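## Task

Coil the green wire around the reel as one strand turning in a single direction, until only a little of it remains off the reel overall; wire counts as wound only if it lies between the two flanges, not over their rims or inside the central hole. The reel must end up lying flat and wholly within the painted ring, and neither the reel nor the wire may touch anything fixed to the table, such as an arm's base. The run must be closed by declaring yourself done; any other ending is a failure. Nothing may count on the robot holding it in place at the end: release the wire and reel and move the grippers away before declaring done.

## Robot and tools

Robot. Two six-joint arms with parallel grippers, named left_arm and right_arm. Their roots sit at left_arm (+0.002, +0.345, 0) and right_arm (+0.018, -0.308, 0), both facing roughly +x. The names are labels only; left_arm is the one on the +y side, and they do not match image sides. Joint ranges in rad: waist -2.618 to 3.054, shoulder 0.000 to 3.142, elbow 0.000 to 3.142, wrist pitch -1.571 to 1.571, wrist yaw -1.571 to 1.571, wrist roll -2.094 to 2.094. Elbows never lock fully straight.

Frame. A single scene frame is shared by everything: origin on the tabletop midway between the arms, +z up, +x outward over the table. Positions are in metres, orientations are quaternions written w first (qw, qx, qy, qz). A gripper's fingers extend along its own +z and close along its own y. end_effector_position is the point between the pads, roughly 1 cm short of the tips.

Row layout. Both execute_actions and move use a row of 16 numbers, always covering both arms: x, y, z, qw, qx, qy, qz, opening for left_arm, then the same eight for right_arm. x, y, z and the quaternion are an absolute pose in the scene frame (a place to go, not an offset). Opening runs from -1 (closed) to +1 (fully open, 0.093 m gap). An arm meant to stay still should be sent the exact pose from the latest result before it stopped, plus its intended opening, in every call; reuse a fixed quaternion rather than copying a drifted reported one.

execute_actions(actions). actions is a list of up to 15 actions; each action is a table of up to 15 rows, one row per control step of 1/30 s; a short table repeats its final row for the remaining steps of that action. An empty list just reports state and images. A target more than 0.6 m from the gripper's current position along any of that gripper's own axes makes the action rejected for both arms; a malformed action, or a first action failing that test against the last reported state, rejects the whole call.

move(target, speed, blocking). target is one 16-number row of absolute poses. Each gripper follows a straight line toward its pose, both finishing together, over 0.5 to 10 s (cut off at 10 s). speed is the path's top speed in m/s, 0.002 to 0.5, default 0.25; rotation is capped at twice that in rad/s. Openings are applied at the start. Paths ignore obstacles and the other arm; grippers lag, stray and can overshoot speed, notably near full reach. Faster contact hits harder, and a target placed deeper past a contact presses harder. With blocking=false the result comes after 0.5 s and motion continues; until a result shows it ended, other moves and actions are refused, so use wait or stop first.

wait(seconds): 0 to 10; lets the scene run holding last commands, ending early if a move finishes. stop(): brakes the current move; needs braking room, fingers keep moving. zoom_image(camera, region): camera is cam_high, cam_low, cam_left_wrist or cam_right_wrist; region is [x0, y0, x1, y1] in pixels of that 504x504 image, top-left origin, at most 504 by 504. read_manual(section): only "licences"; moves nothing. finished_scene(scene): give the current scene number; it ends that scene irreversibly after the last command is held and reports success.

Controller behaviour. Each step, the commanded pose is clipped to within 70 mm and 16 degrees of the measured pose, then solved by damped IK with position prioritised over orientation. Far targets need several actions; after an action an arm goes at most to its last clipped pose. Joint friction can leave the gripper up to about 31 mm off, and smaller commands may not move it at all.

Results. The state line gives each gripper's position and quaternion (less accurate at long reach). "Hand target" lines show the pose being driven toward. "pose unreachable" means a clearance check altered or blocked that arm's command. Step readings list positions at some steps; HELD marks steps that were held back. A move adds a "move:" line with the ending (done, off_target, moving, held, fault) and limits: paced means the sent pose was clipped, held means a check blocked steps (the arm may then jump faster than speed); distances to pose are given. FAULT lines mean an arm stopped. MOTOR HOT appears from 75 °C; at 90 °C that arm halts for 10 s, and at 100 °C it drops whatever it holds and falls. Holding loads heats motors, even while you are thinking.

Gripping. grip_measured is the motor position on the same -1..+1 scale; pads meet near -0.94 and each mm of object width adds about 0.0208; each gripper has a fixed bias up to about 0.02. Commanding below the contact reading squeezes harder, to roughly 50 to 62 N per pad (less on thin parts under about 5 mm). Keep sending the closing number to keep hold. The last value in Joint positions is the gap in metres, valid only when nothing blocks the fingers.

Cameras: cam_high, cam_low and one wrist camera per arm, each 504x504; calibration may be off by a few degrees and millimetres.

Avoid: arms hitting or pressing each other, knocking anything off the table, drops, slams and hard pushes. Brief external pushes on loose items may happen. Before finishing, open the grippers, back away, and check the wire and reel stay in place.

Each tool is called after ">>>" by a JSON object that holds its "api" and its "payload", one argument or row to a line.

## Session

>>> {"api": "execute_actions", "payload": {
  "actions": []
}}

Scene clock: 0.00 s.
left_arm: end_effector_position=(+0.0974, +0.0677, +0.3153) grip_measured=+0.993 end_effector_quat_wxyz=(+0.235, +0.820, +0.449, -0.266) | right_arm: end_effector_position=(+0.2310, -0.4929, +0.1444) grip_measured=+0.993 end_effector_quat_wxyz=(-0.073, +0.938, +0.335, +0.042)
Joint positions: left_arm=[-0.94   1.389  1.713 -1.45   0.594  1.09   0.093] | right_arm=[-0.971  1.694  1.487 -1.463 -0.137  1.651  0.093]
Joint velocities: left_arm=[-0.017  0.002  0.032  0.007 -0.022 -0.007 -0.001] | right_arm=[-0.007 -0.002  0.017  0.037 -0.007  0.037 -0.001]
Motor temperatures (°C, as the motors report them): left_arm=[18 22 25 20 16 19] | right_arm=[20 31 22 21 18 20]
Hand target (left_arm): +0.097, +0.068, +0.315; +0.235, +0.820, +0.449, -0.266
Hand target (right_arm): +0.231, -0.493, +0.144; -0.073, +0.938, +0.335, +0.042
camera_calibration (this result's frames):
cam_left_wrist: T_world_to_cam=[[-0.847844, 0.515179, -0.125505, 0.0878415], [0.529308, 0.808225, -0.25808, 0.00957298], [-0.0315215, -0.285242, -0.957937, 0.406406], [0, 0, 0, 1]] pos_world=[0.0822193, 0.062933, 0.402806]
cam_right_wrist: T_world_to_cam=[[-0.627077, 0.771339, 0.108675, 0.509924], [0.701547, 0.498605, 0.509142, 0.0497794], [0.338535, 0.395512, -0.853794, 0.320171], [0, 0, 0, 1]] pos_world=[0.17645, -0.544776, 0.192599]

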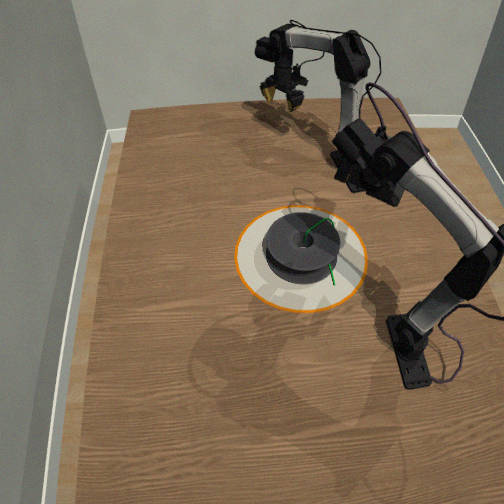

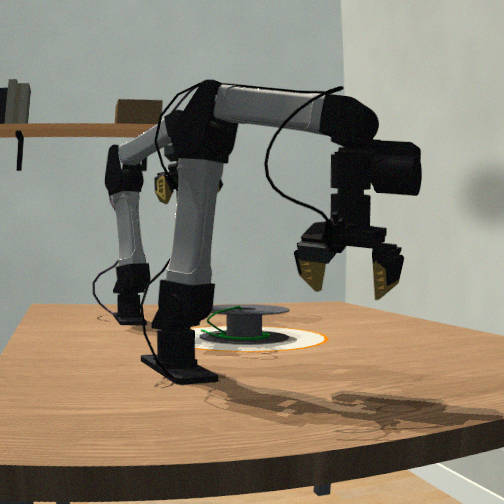

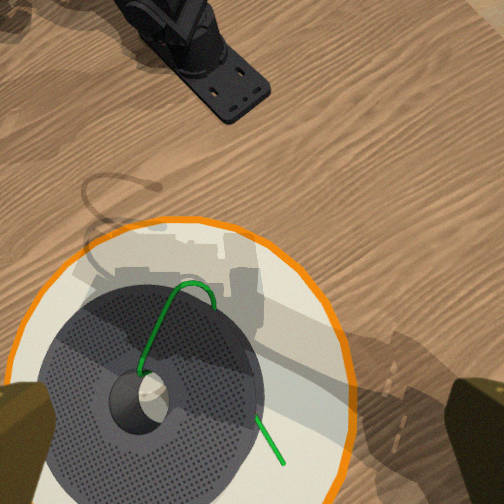

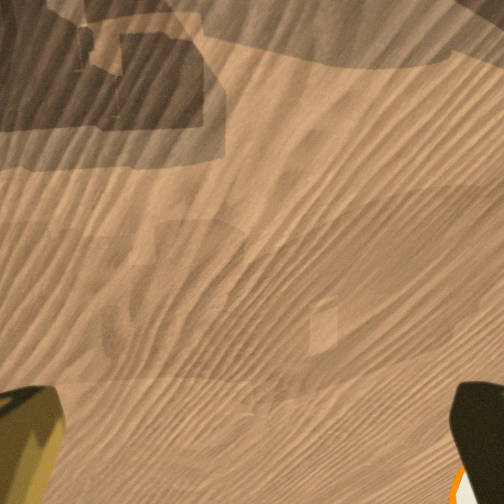

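>>> {"api": "zoom_image", "payload": {
  "camera": "cam_left_wrist",
  "region": [0, 200, 380, 504]
}}

>>> {"api": "zoom_image", "payload": {
  "camera": "cam_high",
  "region": [225, 195, 385, 320]
}}

>>> {"api": "zoom_image", "payload": {
  "camera": "cam_low",
  "region": [170, 290, 340, 360]
}}

Region (0, 200, 380, 504) of cam_left_wrist's 504x504 image, scaled by 1.326, with more detail than that image has; it fills the top 403 rows of this view, and the rest is white.

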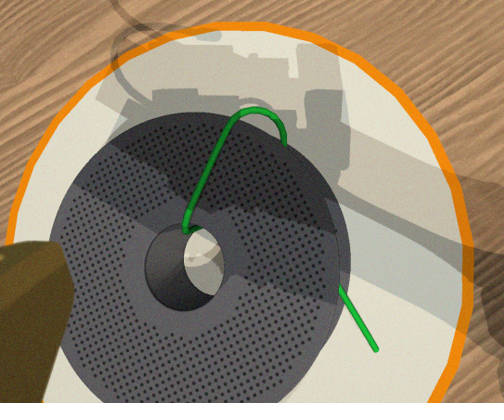

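Region (225, 195, 385, 320) of cam_high's 504x504 image, scaled by 3.150, with more detail than that image has; it fills the top 394 rows of this view, and the rest is white.

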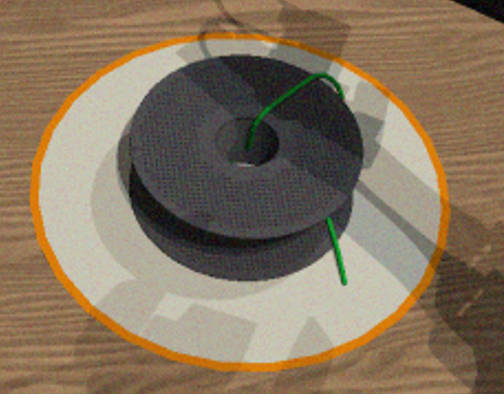

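Region (170, 290, 340, 360) of cam_low's 504x504 image, scaled by 2.965, with more detail than that image has; it fills the top 208 rows of this view, and the rest is white.

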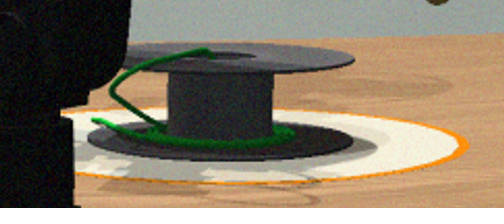

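>>> {"api": "move", "payload": {
  "target": [0.21,0.01,0.2,0,0,1,0,1,0.231,-0.45,0.16,0,0.5,0.866,0,0.2],
  "speed": 0.4
}}

Scene clock: 9.30 s.
left_arm: end_effector_position=(+0.2055, +0.0065, +0.2011) grip_measured=+0.994 end_effector_quat_wxyz=(+0.031, +0.006, +0.998, -0.055) | right_arm: end_effector_position=(+0.2321, -0.4520, +0.1613) grip_measured=+0.203 end_effector_quat_wxyz=(-0.007, +0.507, +0.862, +0.003)
Joint positions: left_arm=[-1.055  1.988  2.099 -1.555  0.004 -1.016  0.093] | right_arm=[-0.77   1.534  1.399 -1.45  -0.005  0.467  0.055]
Joint velocities: left_arm=[ 0.002  0.017  0.027  0.007 -0.037  0.007 -0.001] | right_arm=[ 0.002  0.002 -0.007 -0.037  0.037  0.051  0.   ]
Motor temperatures (°C, as the motors report them): left_arm=[18 22 26 21 16 19] | right_arm=[20 33 23 21 18 20]
Hand target (left_arm): +0.209, +0.008, +0.200; +0.030, -0.002, +0.998, -0.049
Hand target (right_arm): +0.230, -0.451, +0.160; -0.003, +0.500, +0.866, -0.004
Off the commanded pose (left_arm): 0.006 m, 7 deg.
Off the commanded pose (right_arm): 0.003 m, 1 deg.
joint sent to its limit (left arm) — the command would take joint 4 (wrist pitch) past its lower limit, so that joint was sent only as far as its limit.
move: off_target (left_arm)
camera_calibration (this result's frames):
cam_left_wrist: T_world_to_cam=[[-0.026708, -0.988912, 0.146079, -0.0168435], [-0.926491, 0.0793604, 0.367855, 0.150315], [-0.375369, -0.125516, -0.918337, 0.344665], [0, 0, 0, 1]] pos_world=[0.268192, 0.0146751, 0.263685]
cam_right_wrist: T_world_to_cam=[[-0.878772, -0.477241, 0.000679475, -0.0112463], [-0.434558, 0.800765, 0.412232, 0.435895], [-0.197278, 0.361962, -0.911079, 0.436537], [0, 0, 0, 1]] pos_world=[0.265658, -0.512426, 0.218038]

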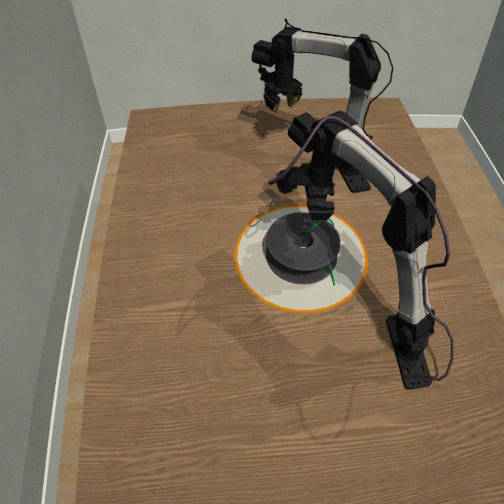

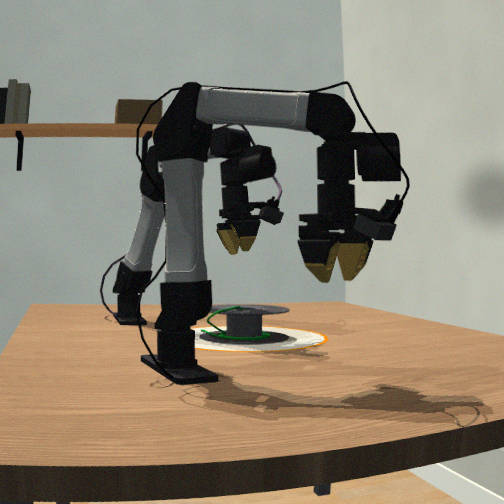

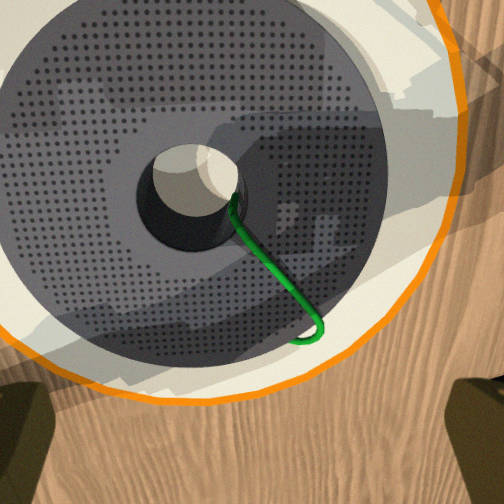

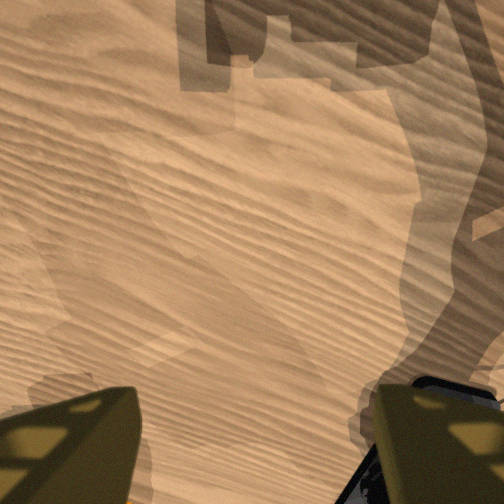

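>>> {"api": "move", "payload": {
  "target": [0.14,0.135,0.06,0.0091,-0.4924,0.8528,-0.1734,-0.55,0.231,-0.45,0.16,0,0.5,0.866,0,0.2],
  "speed": 0.4
}}

Scene clock: 18.83 s.
left_arm: end_effector_position=(+0.1395, +0.1367, +0.0558) grip_measured=-0.548 end_effector_quat_wxyz=(+0.002, -0.490, +0.857, -0.159) | right_arm: end_effector_position=(+0.2328, -0.4525, +0.1613) grip_measured=+0.203 end_effector_quat_wxyz=(-0.005, +0.505, +0.863, +0.003)
Joint positions: left_arm=[-1.001  1.234  0.685 -0.702  0.021 -2.015  0.019] | right_arm=[-0.77   1.534  1.399 -1.446 -0.005  0.464  0.055]
Joint velocities: left_arm=[-0.007  0.007  0.002  0.022 -0.022  0.051  0.   ] | right_arm=[ 0.007 -0.002 -0.017  0.022  0.007 -0.037 -0.001]
Motor temperatures (°C, as the motors report them): left_arm=[18 24 27 21 16 19] | right_arm=[20 34 23 21 18 20]
Hand target (left_arm): +0.142, +0.136, +0.058; +0.009, -0.491, +0.853, -0.173
Hand target (right_arm): +0.231, -0.450, +0.160; -0.000, +0.500, +0.866, -0.000
Off the commanded pose (left_arm): 0.005 m, 2 deg.
Off the commanded pose (right_arm): 0.003 m, 1 deg.
move: done
camera_calibration (this result's frames):
cam_left_wrist: T_world_to_cam=[[0.827974, -0.466397, 0.31134, -0.0684936], [-0.558002, -0.630175, 0.539919, 0.168283], [-0.0556178, -0.620768, -0.782019, 0.218228], [0, 0, 0, 1]] pos_world=[0.16275, 0.209572, 0.101125]
cam_right_wrist: T_world_to_cam=[[-0.877311, -0.479921, -0.000932925, -0.0121567], [-0.438182, 0.800216, 0.409451, 0.437616], [-0.195758, 0.359625, -0.912331, 0.435623], [0, 0, 0, 1]] pos_world=[0.266367, -0.512683, 0.218238]

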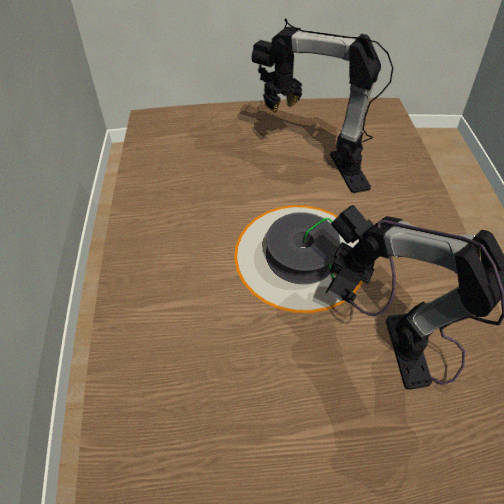

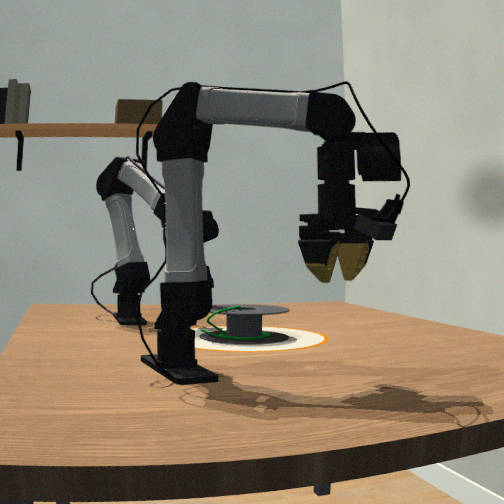

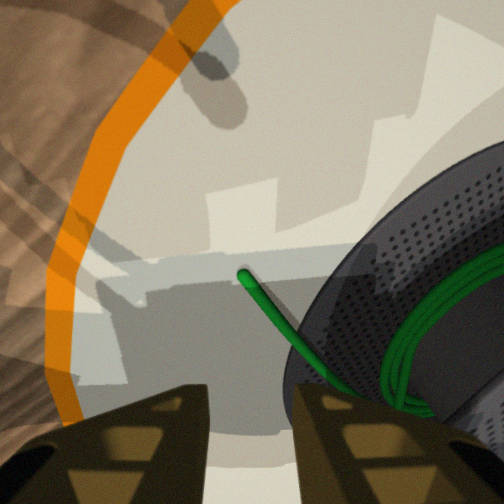

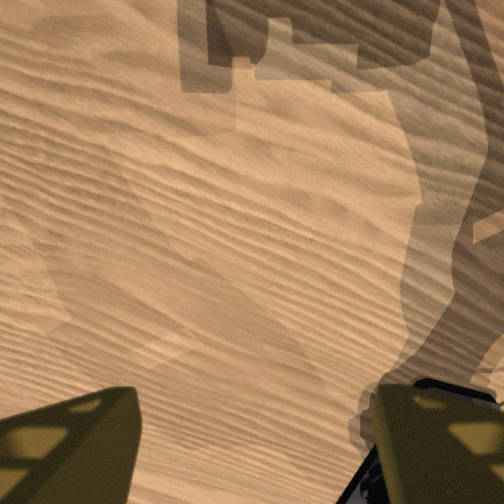

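>>> {"api": "execute_actions", "payload": {
  "actions": [
    [[0.146,0.125,0.036,0.0091,-0.4924,0.8528,-0.1734,-0.55,0.231,-0.45,0.16,0,0.5,0.866,0,0.2]],
    [[0.148,0.121,0.022,0.0091,-0.4924,0.8528,-0.1734,-0.55,0.231,-0.45,0.16,0,0.5,0.866,0,0.2]]
  ]
}}

Scene clock: 21.67 s.
left_arm: end_effector_position=(+0.1485, +0.1216, +0.0291) grip_measured=-0.548 end_effector_quat_wxyz=(+0.005, -0.493, +0.852, -0.177) | right_arm: end_effector_position=(+0.2328, -0.4525, +0.1613) grip_measured=+0.203 end_effector_quat_wxyz=(-0.005, +0.505, +0.863, +0.003)
Joint positions: left_arm=[-1.01   1.33   0.623 -0.507  0.013 -2.035  0.019] | right_arm=[-0.77   1.534  1.399 -1.446 -0.005  0.463  0.055]
Joint velocities: left_arm=[ 0.002 -0.007  0.002  0.007 -0.022  0.037 -0.001] | right_arm=[ 0.002 -0.012 -0.012 -0.081 -0.022 -0.022  0.001]
Motor temperatures (°C, as the motors report them): left_arm=[18 24 27 21 16 19] | right_arm=[20 34 23 21 18 20]
Hand target (left_arm): +0.148, +0.121, +0.022; +0.009, -0.492, +0.853, -0.173
Hand target (right_arm): +0.231, -0.450, +0.160; -0.000, +0.500, +0.866, -0.000
Off the commanded pose (left_arm): 0.007 m, 1 deg.
Off the commanded pose (right_arm): 0.003 m, 1 deg.
Step readings (end_effector_position; steps 1 to 15: 1st action; 16 to 30: 2nd action):
0: left_arm (+0.1398, +0.1365, +0.0559) | right_arm (+0.2328, -0.4525, +0.1613)
1: left_arm (+0.1404, +0.1352, +0.0547) | right_arm (+0.2328, -0.4525, +0.1613)
2: left_arm (+0.1412, +0.1334, +0.0523) | right_arm (+0.2328, -0.4525, +0.1613)
4: left_arm (+0.1410, +0.1321, +0.0459) | right_arm (+0.2328, -0.4525, +0.1613)
8: left_arm (+0.1420, +0.1305, +0.0408) | right_arm (+0.2328, -0.4525, +0.1613)
15: left_arm (+0.1453, +0.1260, +0.0427) | right_arm (+0.2328, -0.4525, +0.1613)
16: left_arm (+0.1459, +0.1251, +0.0416) | right_arm (+0.2328, -0.4525, +0.1613)
17: left_arm (+0.1469, +0.1238, +0.0399) | right_arm (+0.2328, -0.4525, +0.1613)
19: left_arm (+0.1495, +0.1200, +0.0399) | right_arm (+0.2328, -0.4525, +0.1613)
23: left_arm (+0.1483, +0.1218, +0.0312) | right_arm (+0.2328, -0.4525, +0.1613)
30: end_effector_position above
camera_calibration (this result's frames):
cam_left_wrist: T_world_to_cam=[[0.826554, -0.44653, 0.342665, -0.0778608], [-0.561985, -0.620841, 0.546561, 0.177502], [-0.0313153, -0.644335, -0.764102, 0.187215], [0, 0, 0, 1]] pos_world=[0.169972, 0.196062, 0.0727162]
cam_right_wrist: T_world_to_cam=[[-0.877128, -0.480255, -0.000937482, -0.01235], [-0.438489, 0.800048, 0.409452, 0.437612], [-0.195891, 0.359553, -0.912331, 0.435621], [0, 0, 0, 1]] pos_world=[0.26639, -0.51267, 0.218238]

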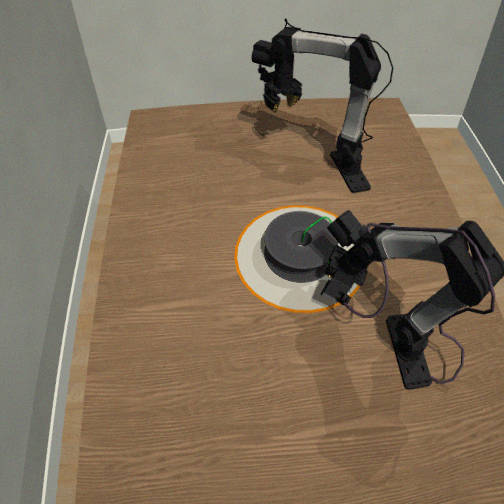

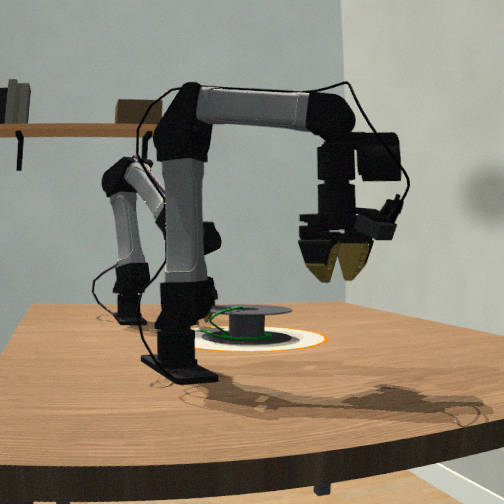

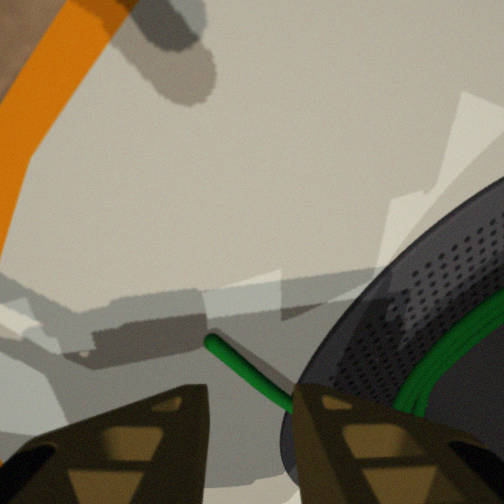

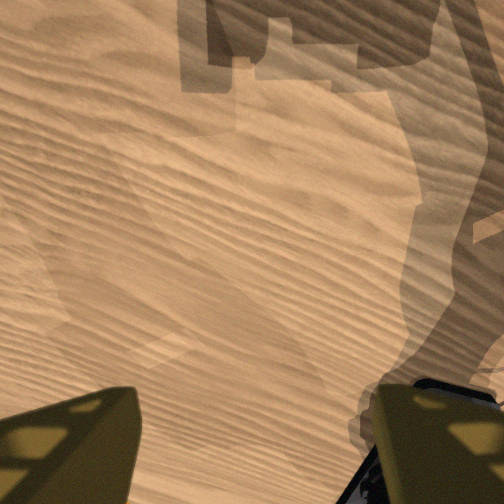

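>>> {"api": "execute_actions", "payload": {
  "actions": [
    [[0.135,0.128,0.045,0.0827,-0.4852,0.8403,-0.2273,-0.55,0.231,-0.45,0.16,0,0.5,0.866,0,0.2]],
    [[0.136,0.124,0.032,0.0827,-0.4852,0.8403,-0.2273,-0.55,0.231,-0.45,0.16,0,0.5,0.866,0,0.2]]
  ]
}}

Scene clock: 29.47 s.
left_arm: end_effector_position=(+0.1367, +0.1243, +0.0390) grip_measured=-0.548 end_effector_quat_wxyz=(+0.067, -0.467, +0.850, -0.233) | right_arm: end_effector_position=(+0.2328, -0.4525, +0.1613) grip_measured=+0.203 end_effector_quat_wxyz=(-0.005, +0.505, +0.863, +0.003)
Joint positions: left_arm=[-1.152  1.177  0.513 -0.44  -0.157 -2.092  0.019] | right_arm=[-0.77   1.534  1.399 -1.446 -0.005  0.463  0.055]
Joint velocities: left_arm=[-0.007  0.002 -0.002 -0.007 -0.022  0.007 -0.001] | right_arm=[-0.007  0.007 -0.007 -0.022 -0.007 -0.007  0.   ]
Motor temperatures (°C, as the motors report them): left_arm=[18 23 27 21 16 19] | right_arm=[20 34 23 21 18 20]
Hand target (left_arm): +0.136, +0.125, +0.032; +0.072, -0.467, +0.851, -0.228
Hand target (right_arm): +0.231, -0.450, +0.160; -0.000, +0.500, +0.866, -0.000
Off the commanded pose (left_arm): 0.007 m, 3 deg.
Off the commanded pose (right_arm): 0.003 m, 1 deg.
joint sent to its limit (left arm) — the command would take joint 6 (wrist roll) past its lower limit, so that joint was sent only as far as its limit.
Step readings (end_effector_position; steps 1 to 15: 1st action; 16 to 30: 2nd action):
0: left_arm (+0.1491, +0.1207, +0.0295) | right_arm (+0.2328, -0.4525, +0.1613)
1: left_arm (+0.1486, +0.1212, +0.0306) | right_arm (+0.2328, -0.4525, +0.1613)
2: left_arm (+0.1421, +0.1216, +0.0330) | right_arm (+0.2328, -0.4525, +0.1613)
4: left_arm (+0.1307, +0.1214, +0.0388) | right_arm (+0.2328, -0.4525, +0.1613)
8: left_arm (+0.1320, +0.1222, +0.0442) | right_arm (+0.2328, -0.4525, +0.1613)
15: left_arm (+0.1365, +0.1247, +0.0449) | right_arm (+0.2328, -0.4525, +0.1613)
16: left_arm (+0.1369, +0.1244, +0.0441) | right_arm (+0.2328, -0.4525, +0.1613)
17: left_arm (+0.1367, +0.1241, +0.0429) | right_arm (+0.2328, -0.4525, +0.1613)
19: left_arm (+0.1355, +0.1260, +0.0393) | right_arm (+0.2328, -0.4525, +0.1613)
23: left_arm (+0.1353, +0.1266, +0.0376) | right_arm (+0.2328, -0.4525, +0.1613)
30: end_effector_position above
camera_calibration (this result's frames):
cam_left_wrist: T_world_to_cam=[[0.744821, -0.449273, 0.493351, -0.0646497], [-0.662022, -0.59005, 0.462134, 0.180217], [0.0834773, -0.670816, -0.736911, 0.18271], [0, 0, 0, 1]] pos_world=[0.152208, 0.199856, 0.0832514]
cam_right_wrist: T_world_to_cam=[[-0.877128, -0.480255, -0.000937482, -0.01235], [-0.438489, 0.800048, 0.409452, 0.437612], [-0.195891, 0.359553, -0.912331, 0.435621], [0, 0, 0, 1]] pos_world=[0.26639, -0.51267, 0.218238]

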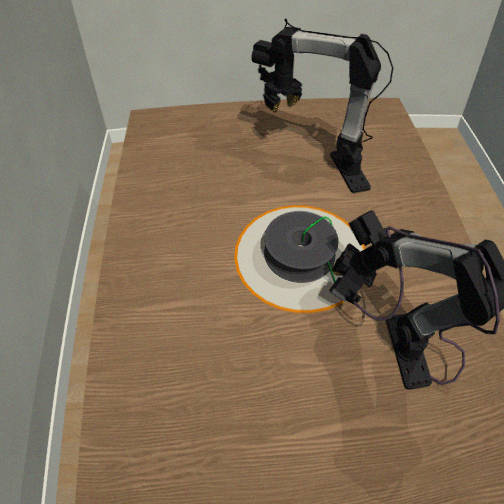

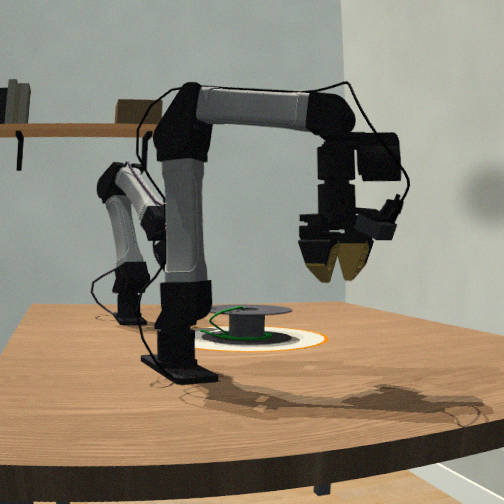

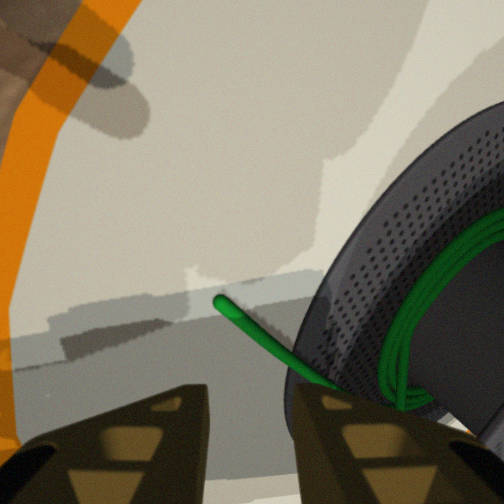

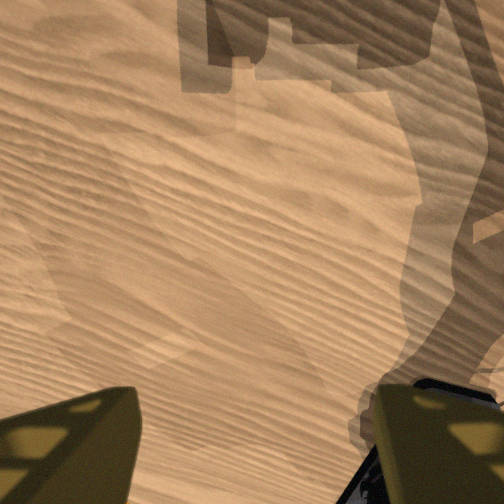

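>>> {"api": "execute_actions", "payload": {
  "actions": [
    [[0.142,0.119,0.018,0.067,-0.467,0.850,-0.233,-0.55,0.231,-0.45,0.16,0,0.5,0.866,0,0.2]],
    [[0.146,0.116,0.004,0.067,-0.467,0.850,-0.233,-0.55,0.231,-0.45,0.16,0,0.5,0.866,0,0.2]]
  ]
}}

Scene clock: 32.20 s.
left_arm: end_effector_position=(+0.1438, +0.1180, +0.0132) grip_measured=-0.549 end_effector_quat_wxyz=(+0.071, -0.466, +0.851, -0.231) | right_arm: end_effector_position=(+0.2328, -0.4525, +0.1613) grip_measured=+0.203 end_effector_quat_wxyz=(-0.005, +0.505, +0.863, +0.003)
Joint positions: left_arm=[-1.139  1.294  0.468 -0.28  -0.157 -2.075  0.019] | right_arm=[-0.77   1.534  1.399 -1.446 -0.005  0.463  0.055]
Joint velocities: left_arm=[-0.032  0.002 -0.012 -0.022  0.007 -0.095  0.   ] | right_arm=[ 0.007 -0.007 -0.007  0.051 -0.022  0.022 -0.001]
Motor temperatures (°C, as the motors report them): left_arm=[18 23 27 22 16 19] | right_arm=[20 35 24 21 18 20]
Hand target (left_arm): +0.145, +0.117, +0.005; +0.067, -0.467, +0.850, -0.233
Hand target (right_arm): +0.231, -0.450, +0.160; -0.000, +0.500, +0.866, -0.000
Off the commanded pose (left_arm): 0.010 m, 1 deg.
Off the commanded pose (right_arm): 0.003 m, 1 deg.
Step readings (end_effector_position; steps 1 to 15: 1st action; 16 to 30: 2nd action):
0: left_arm (+0.1370, +0.1238, +0.0393) | right_arm (+0.2328, -0.4525, +0.1613)
1: left_arm (+0.1375, +0.1228, +0.0380) | right_arm (+0.2328, -0.4525, +0.1613)
2: left_arm (+0.1382, +0.1216, +0.0354) | right_arm (+0.2328, -0.4525, +0.1613)
4: left_arm (+0.1382, +0.1225, +0.0279) | right_arm (+0.2328, -0.4525, +0.1613)
8: left_arm (+0.1384, +0.1232, +0.0219) | right_arm (+0.2328, -0.4525, +0.1613)
15: left_arm (+0.1406, +0.1187, +0.0243) | right_arm (+0.2328, -0.4525, +0.1613)
16: left_arm (+0.1414, +0.1179, +0.0233) | right_arm (+0.2328, -0.4525, +0.1613)
17: left_arm (+0.1428, +0.1171, +0.0209) | right_arm (+0.2328, -0.4525, +0.1613)
19: left_arm (+0.1435, +0.1184, +0.0141) | right_arm (+0.2328, -0.4525, +0.1613)
23: left_arm (+0.1438, +0.1180, +0.0132) | right_arm (+0.2328, -0.4525, +0.1613)
30: end_effector_position above
camera_calibration (this result's frames):
cam_left_wrist: T_world_to_cam=[[0.741791, -0.454005, 0.493584, -0.0590391], [-0.665079, -0.592529, 0.45451, 0.193908], [0.0861129, -0.665424, -0.741482, 0.157949], [0, 0, 0, 1]] pos_world=[0.159157, 0.193195, 0.0581239]
cam_right_wrist: T_world_to_cam=[[-0.877128, -0.480255, -0.000937482, -0.01235], [-0.438489, 0.800048, 0.409452, 0.437612], [-0.195891, 0.359553, -0.912331, 0.435621], [0, 0, 0, 1]] pos_world=[0.26639, -0.51267, 0.218238]

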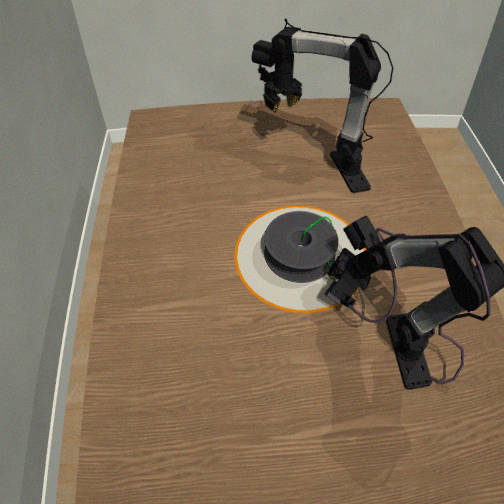

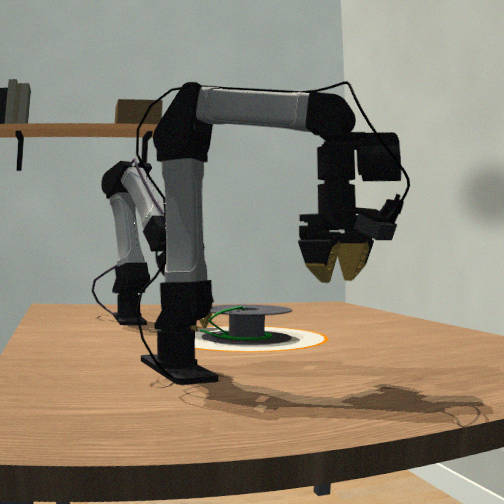

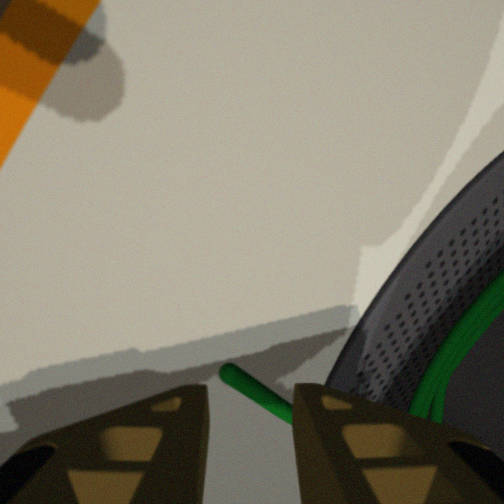

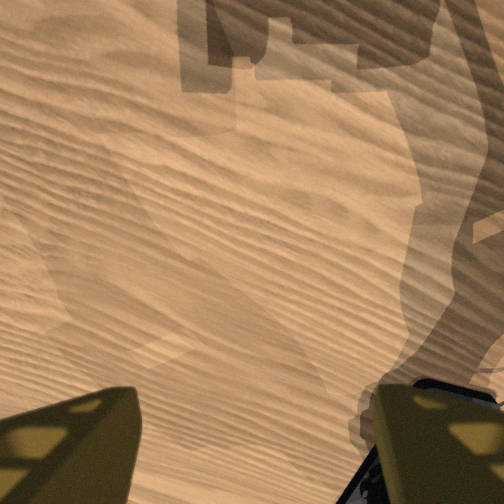

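>>> {"api": "execute_actions", "payload": {
  "actions": []
}}

Scene clock: 34.37 s.
left_arm: end_effector_position=(+0.1438, +0.1180, +0.0132) grip_measured=-0.549 end_effector_quat_wxyz=(+0.071, -0.466, +0.851, -0.231) | right_arm: end_effector_position=(+0.2328, -0.4525, +0.1613) grip_measured=+0.203 end_effector_quat_wxyz=(-0.005, +0.505, +0.863, +0.003)
Joint positions: left_arm=[-1.139  1.294  0.468 -0.28  -0.157 -2.075  0.019] | right_arm=[-0.77   1.534  1.399 -1.446 -0.005  0.463  0.055]
Joint velocities: left_arm=[-0.002  0.027 -0.042 -0.095 -0.022 -0.037 -0.001] | right_arm=[ 0.002 -0.002  0.022 -0.007  0.022 -0.037  0.001]
Motor temperatures (°C, as the motors report them): left_arm=[18 23 27 22 16 19] | right_arm=[20 35 24 21 18 20]
Hand target (left_arm): +0.145, +0.117, +0.005; +0.067, -0.467, +0.850, -0.233
Hand target (right_arm): +0.231, -0.450, +0.160; -0.000, +0.500, +0.866, -0.000
Off the commanded pose (left_arm): 0.010 m, 1 deg.
Off the commanded pose (right_arm): 0.003 m, 1 deg.
camera_calibration (this result's frames):
cam_left_wrist: T_world_to_cam=[[0.741577, -0.454318, 0.493619, -0.0589718], [-0.665336, -0.592363, 0.454351, 0.193927], [0.0859815, -0.665358, -0.741556, 0.157961], [0, 0, 0, 1]] pos_world=[0.159177, 0.193184, 0.0581355]
cam_right_wrist: T_world_to_cam=[[-0.877128, -0.480255, -0.000937482, -0.01235], [-0.438489, 0.800048, 0.409452, 0.437612], [-0.195891, 0.359553, -0.912331, 0.435621], [0, 0, 0, 1]] pos_world=[0.26639, -0.51267, 0.218238]

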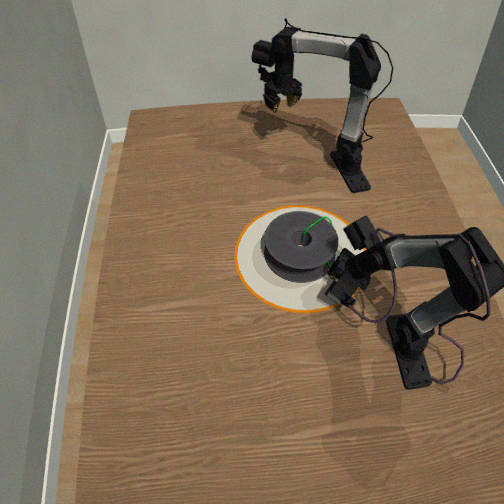

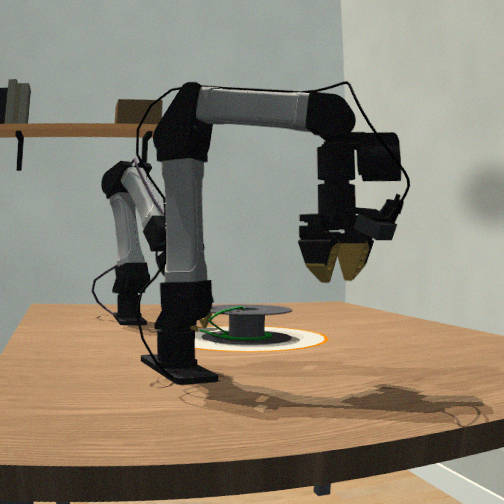

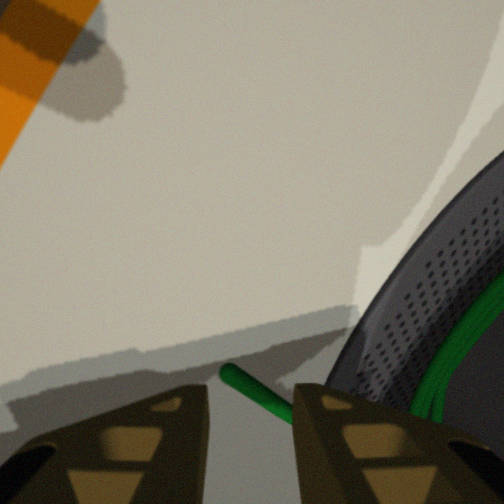

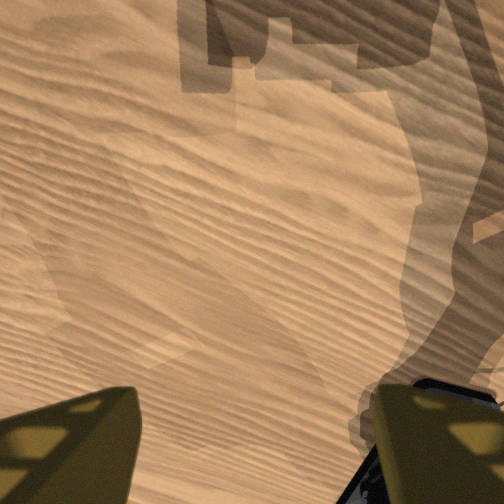

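>>> {"api": "execute_actions", "payload": {
  "actions": [
    [[0.146,0.118,0.003,0.067,-0.467,0.850,-0.233,-0.65,0.231,-0.45,0.16,0,0.5,0.866,0,0.2],[0.146,0.119,0.003,0.067,-0.467,0.850,-0.233,-0.7,0.231,-0.45,0.16,0,0.5,0.866,0,0.2],[0.146,0.120,0.003,0.067,-0.467,0.850,-0.233,-0.75,0.231,-0.45,0.16,0,0.5,0.866,0,0.2],[0.146,0.120,0.003,0.067,-0.467,0.850,-0.233,-0.8,0.231,-0.45,0.16,0,0.5,0.866,0,0.2]],
    [[0.146,0.120,0.003,0.067,-0.467,0.850,-0.233,-0.85,0.231,-0.45,0.16,0,0.5,0.866,0,0.2],[0.146,0.120,0.003,0.067,-0.467,0.850,-0.233,-0.85,0.231,-0.45,0.16,0,0.5,0.866,0,0.2],[0.146,0.120,0.003,0.067,-0.467,0.850,-0.233,-0.85,0.231,-0.45,0.16,0,0.5,0.866,0,0.2]]
  ]
}}

Scene clock: 36.10 s.
left_arm: end_effector_position=(+0.1468, +0.1156, +0.0130) grip_measured=-0.848 end_effector_quat_wxyz=(+0.068, -0.466, +0.848, -0.243) | right_arm: end_effector_position=(+0.2329, -0.4525, +0.1613) grip_measured=+0.203 end_effector_quat_wxyz=(-0.005, +0.505, +0.863, +0.003)
Joint positions: left_arm=[-1.126  1.295  0.456 -0.241 -0.147 -2.067  0.004] | right_arm=[-0.77   1.534  1.399 -1.446 -0.005  0.463  0.055]
Joint velocities: left_arm=[-0.022  0.002 -0.032  0.007  0.007  0.037  0.   ] | right_arm=[ 0.007  0.007 -0.002 -0.081 -0.007 -0.007  0.001]
Motor temperatures (°C, as the motors report them): left_arm=[18 23 27 22 16 19] | right_arm=[20 35 24 21 18 20]
Hand target (left_arm): +0.146, +0.120, +0.004; +0.067, -0.468, +0.850, -0.233
Hand target (right_arm): +0.231, -0.450, +0.160; -0.000, +0.500, +0.866, -0.000
Off the commanded pose (left_arm): 0.011 m, 1 deg.
Off the commanded pose (right_arm): 0.003 m, 1 deg.
Step readings (end_effector_position; steps 1 to 15: 1st action; 16 to 30: 2nd action):
0: left_arm (+0.1438, +0.1180, +0.0132) | right_arm (+0.2328, -0.4525, +0.1613)
1: left_arm (+0.1438, +0.1177, +0.0132) | right_arm (+0.2328, -0.4525, +0.1613)
2: left_arm (+0.1441, +0.1175, +0.0127) | right_arm (+0.2328, -0.4525, +0.1613)
4: left_arm (+0.1446, +0.1180, +0.0116) | right_arm (+0.2328, -0.4525, +0.1613)
8: left_arm (+0.1444, +0.1182, +0.0112) | right_arm (+0.2328, -0.4525, +0.1613)
15: left_arm (+0.1443, +0.1182, +0.0112) | right_arm (+0.2328, -0.4525, +0.1613)
16: left_arm (+0.1445, +0.1179, +0.0113) | right_arm (+0.2328, -0.4525, +0.1613)
17: left_arm (+0.1450, +0.1175, +0.0117) | right_arm (+0.2328, -0.4525, +0.1613)
19: left_arm (+0.1460, +0.1167, +0.0123) | right_arm (+0.2328, -0.4525, +0.1613)
23: left_arm (+0.1465, +0.1160, +0.0127) | right_arm (+0.2328, -0.4525, +0.1613)
30: end_effector_position above
camera_calibration (this result's frames):
cam_left_wrist: T_world_to_cam=[[0.738988, -0.441654, 0.508761, -0.0634092], [-0.66754, -0.582033, 0.464357, 0.193643], [0.0910305, -0.682773, -0.724937, 0.157004], [0, 0, 0, 1]] pos_world=[0.161831, 0.1919, 0.0561589]
cam_right_wrist: T_world_to_cam=[[-0.877128, -0.480256, -0.00111142, -0.01228], [-0.438618, 0.800136, 0.409142, 0.437807], [-0.195603, 0.359357, -0.91247, 0.435521], [0, 0, 0, 1]] pos_world=[0.266448, -0.51271, 0.218261]

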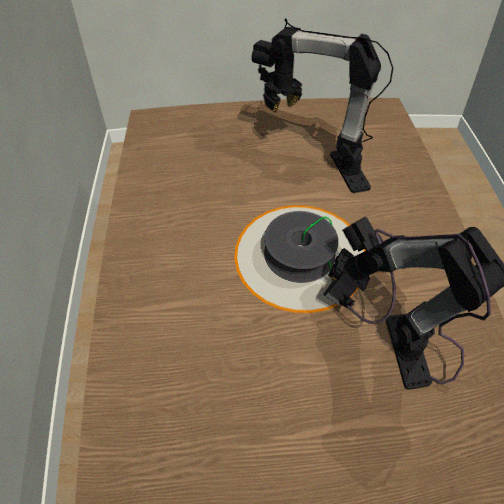

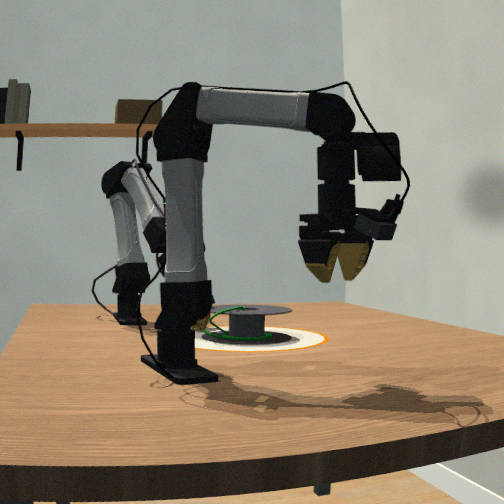

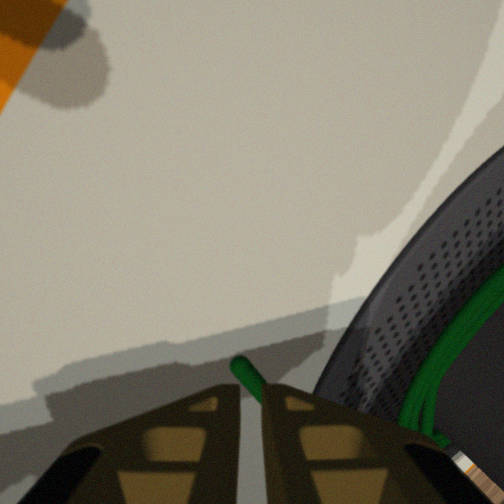

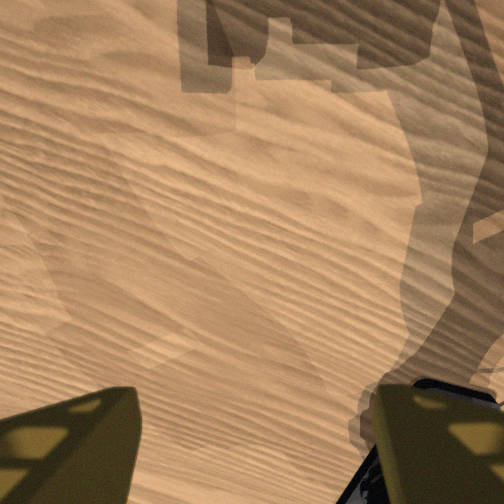

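>>> {"api": "execute_actions", "payload": {
  "actions": [
    [[0.146,0.118,0.003,0.067,-0.467,0.850,-0.233,-0.9,0.231,-0.45,0.16,0,0.5,0.866,0,0.2],[0.146,0.118,0.003,0.067,-0.467,0.850,-0.233,-0.93,0.231,-0.45,0.16,0,0.5,0.866,0,0.2],[0.146,0.118,0.003,0.067,-0.467,0.850,-0.233,-0.96,0.231,-0.45,0.16,0,0.5,0.866,0,0.2],[0.146,0.118,0.003,0.067,-0.467,0.850,-0.233,-1,0.231,-0.45,0.16,0,0.5,0.866,0,0.2]],
    [[0.146,0.118,0.003,0.067,-0.467,0.850,-0.233,-1,0.231,-0.45,0.16,0,0.5,0.866,0,0.2]]
  ]
}}

>>> {"api": "zoom_image", "payload": {
  "camera": "cam_left_wrist",
  "region": [150, 300, 400, 504]
}}

Scene clock: 37.80 s.
left_arm: end_effector_position=(+0.1469, +0.1152, +0.0132) grip_measured=-0.999 end_effector_quat_wxyz=(+0.068, -0.466, +0.848, -0.244) | right_arm: end_effector_position=(+0.2329, -0.4525, +0.1613) grip_measured=+0.203 end_effector_quat_wxyz=(-0.005, +0.505, +0.863, +0.003)
Joint positions: left_arm=[-1.126  1.295  0.456 -0.239 -0.147 -2.067  0.   ] | right_arm=[-0.77   1.534  1.399 -1.446 -0.005  0.463  0.055]
Joint velocities: left_arm=[ 0.007  0.002 -0.012  0.095 -0.066 -0.007  0.   ] | right_arm=[ 0.017 -0.002 -0.012 -0.022 -0.007 -0.051  0.   ]
Motor temperatures (°C, as the motors report them): left_arm=[18 23 27 22 16 19] | right_arm=[20 35 24 21 18 20]
Hand target (left_arm): +0.146, +0.119, +0.004; +0.067, -0.467, +0.850, -0.233
Hand target (right_arm): +0.231, -0.450, +0.160; -0.000, +0.500, +0.866, -0.000
Off the commanded pose (left_arm): 0.011 m, 1 deg.
Off the commanded pose (right_arm): 0.003 m, 1 deg.
Step readings (end_effector_position; steps 1 to 15: 1st action; 16 to 30: 2nd action):
0: left_arm (+0.1468, +0.1155, +0.0130) | right_arm (+0.2329, -0.4525, +0.1613)
1: left_arm (+0.1468, +0.1155, +0.0131) | right_arm (+0.2329, -0.4525, +0.1613)
2: left_arm (+0.1468, +0.1155, +0.0131) | right_arm (+0.2329, -0.4525, +0.1613)
4: left_arm (+0.1469, +0.1153, +0.0132) | right_arm (+0.2329, -0.4525, +0.1613)
8: left_arm (+0.1469, +0.1152, +0.0132) | right_arm (+0.2329, -0.4525, +0.1613)
15: left_arm (+0.1469, +0.1152, +0.0132) | right_arm (+0.2329, -0.4525, +0.1613)
16: left_arm (+0.1469, +0.1152, +0.0132) | right_arm (+0.2329, -0.4525, +0.1613)
17: left_arm (+0.1469, +0.1152, +0.0132) | right_arm (+0.2329, -0.4525, +0.1613)
19: left_arm (+0.1469, +0.1152, +0.0132) | right_arm (+0.2329, -0.4525, +0.1613)
23: left_arm (+0.1469, +0.1152, +0.0132) | right_arm (+0.2329, -0.4525, +0.1613)
30: end_effector_position above
camera_calibration (this result's frames):
cam_left_wrist: T_world_to_cam=[[0.738547, -0.440788, 0.510151, -0.0638677], [-0.667943, -0.581244, 0.464767, 0.193418], [0.0916583, -0.684004, -0.723697, 0.156932], [0, 0, 0, 1]] pos_world=[0.161977, 0.191613, 0.0562587]
cam_right_wrist: T_world_to_cam=[[-0.877128, -0.480256, -0.00111142, -0.01228], [-0.438618, 0.800136, 0.409142, 0.437807], [-0.195603, 0.359357, -0.91247, 0.435521], [0, 0, 0, 1]] pos_world=[0.266448, -0.51271, 0.218261]

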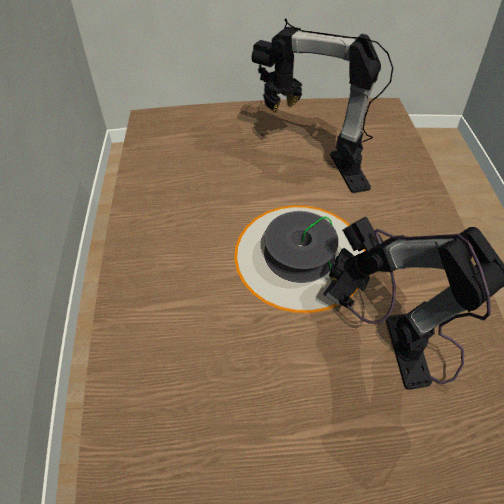

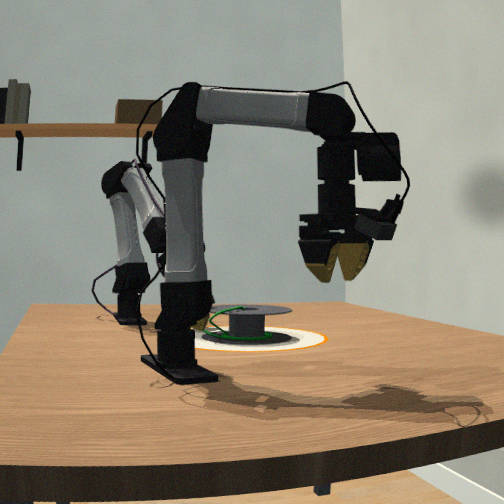

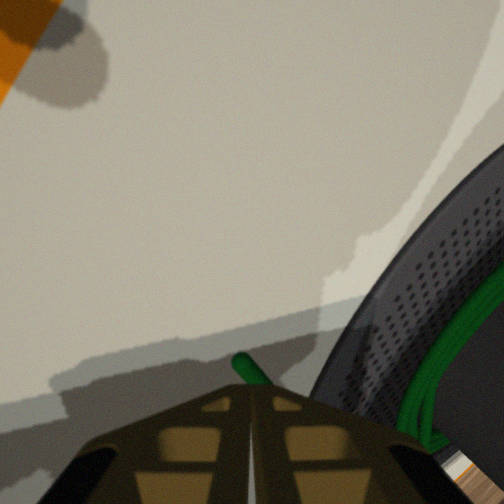

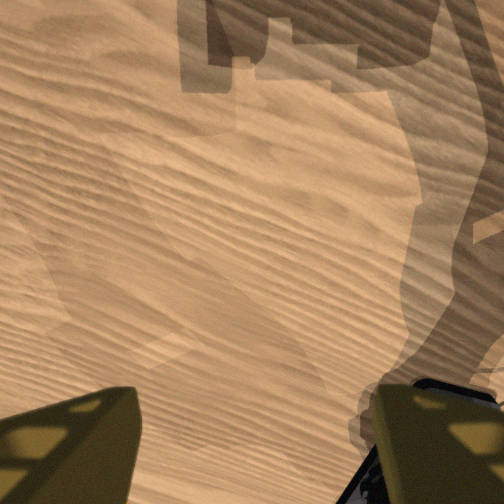

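Region (150, 300, 400, 504) of cam_left_wrist's 504x504 image, scaled by 2.016, with more detail than that image has; it fills the top 411 rows of this view, and the rest is white.

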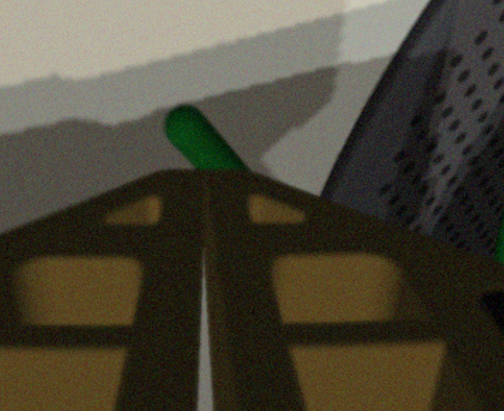

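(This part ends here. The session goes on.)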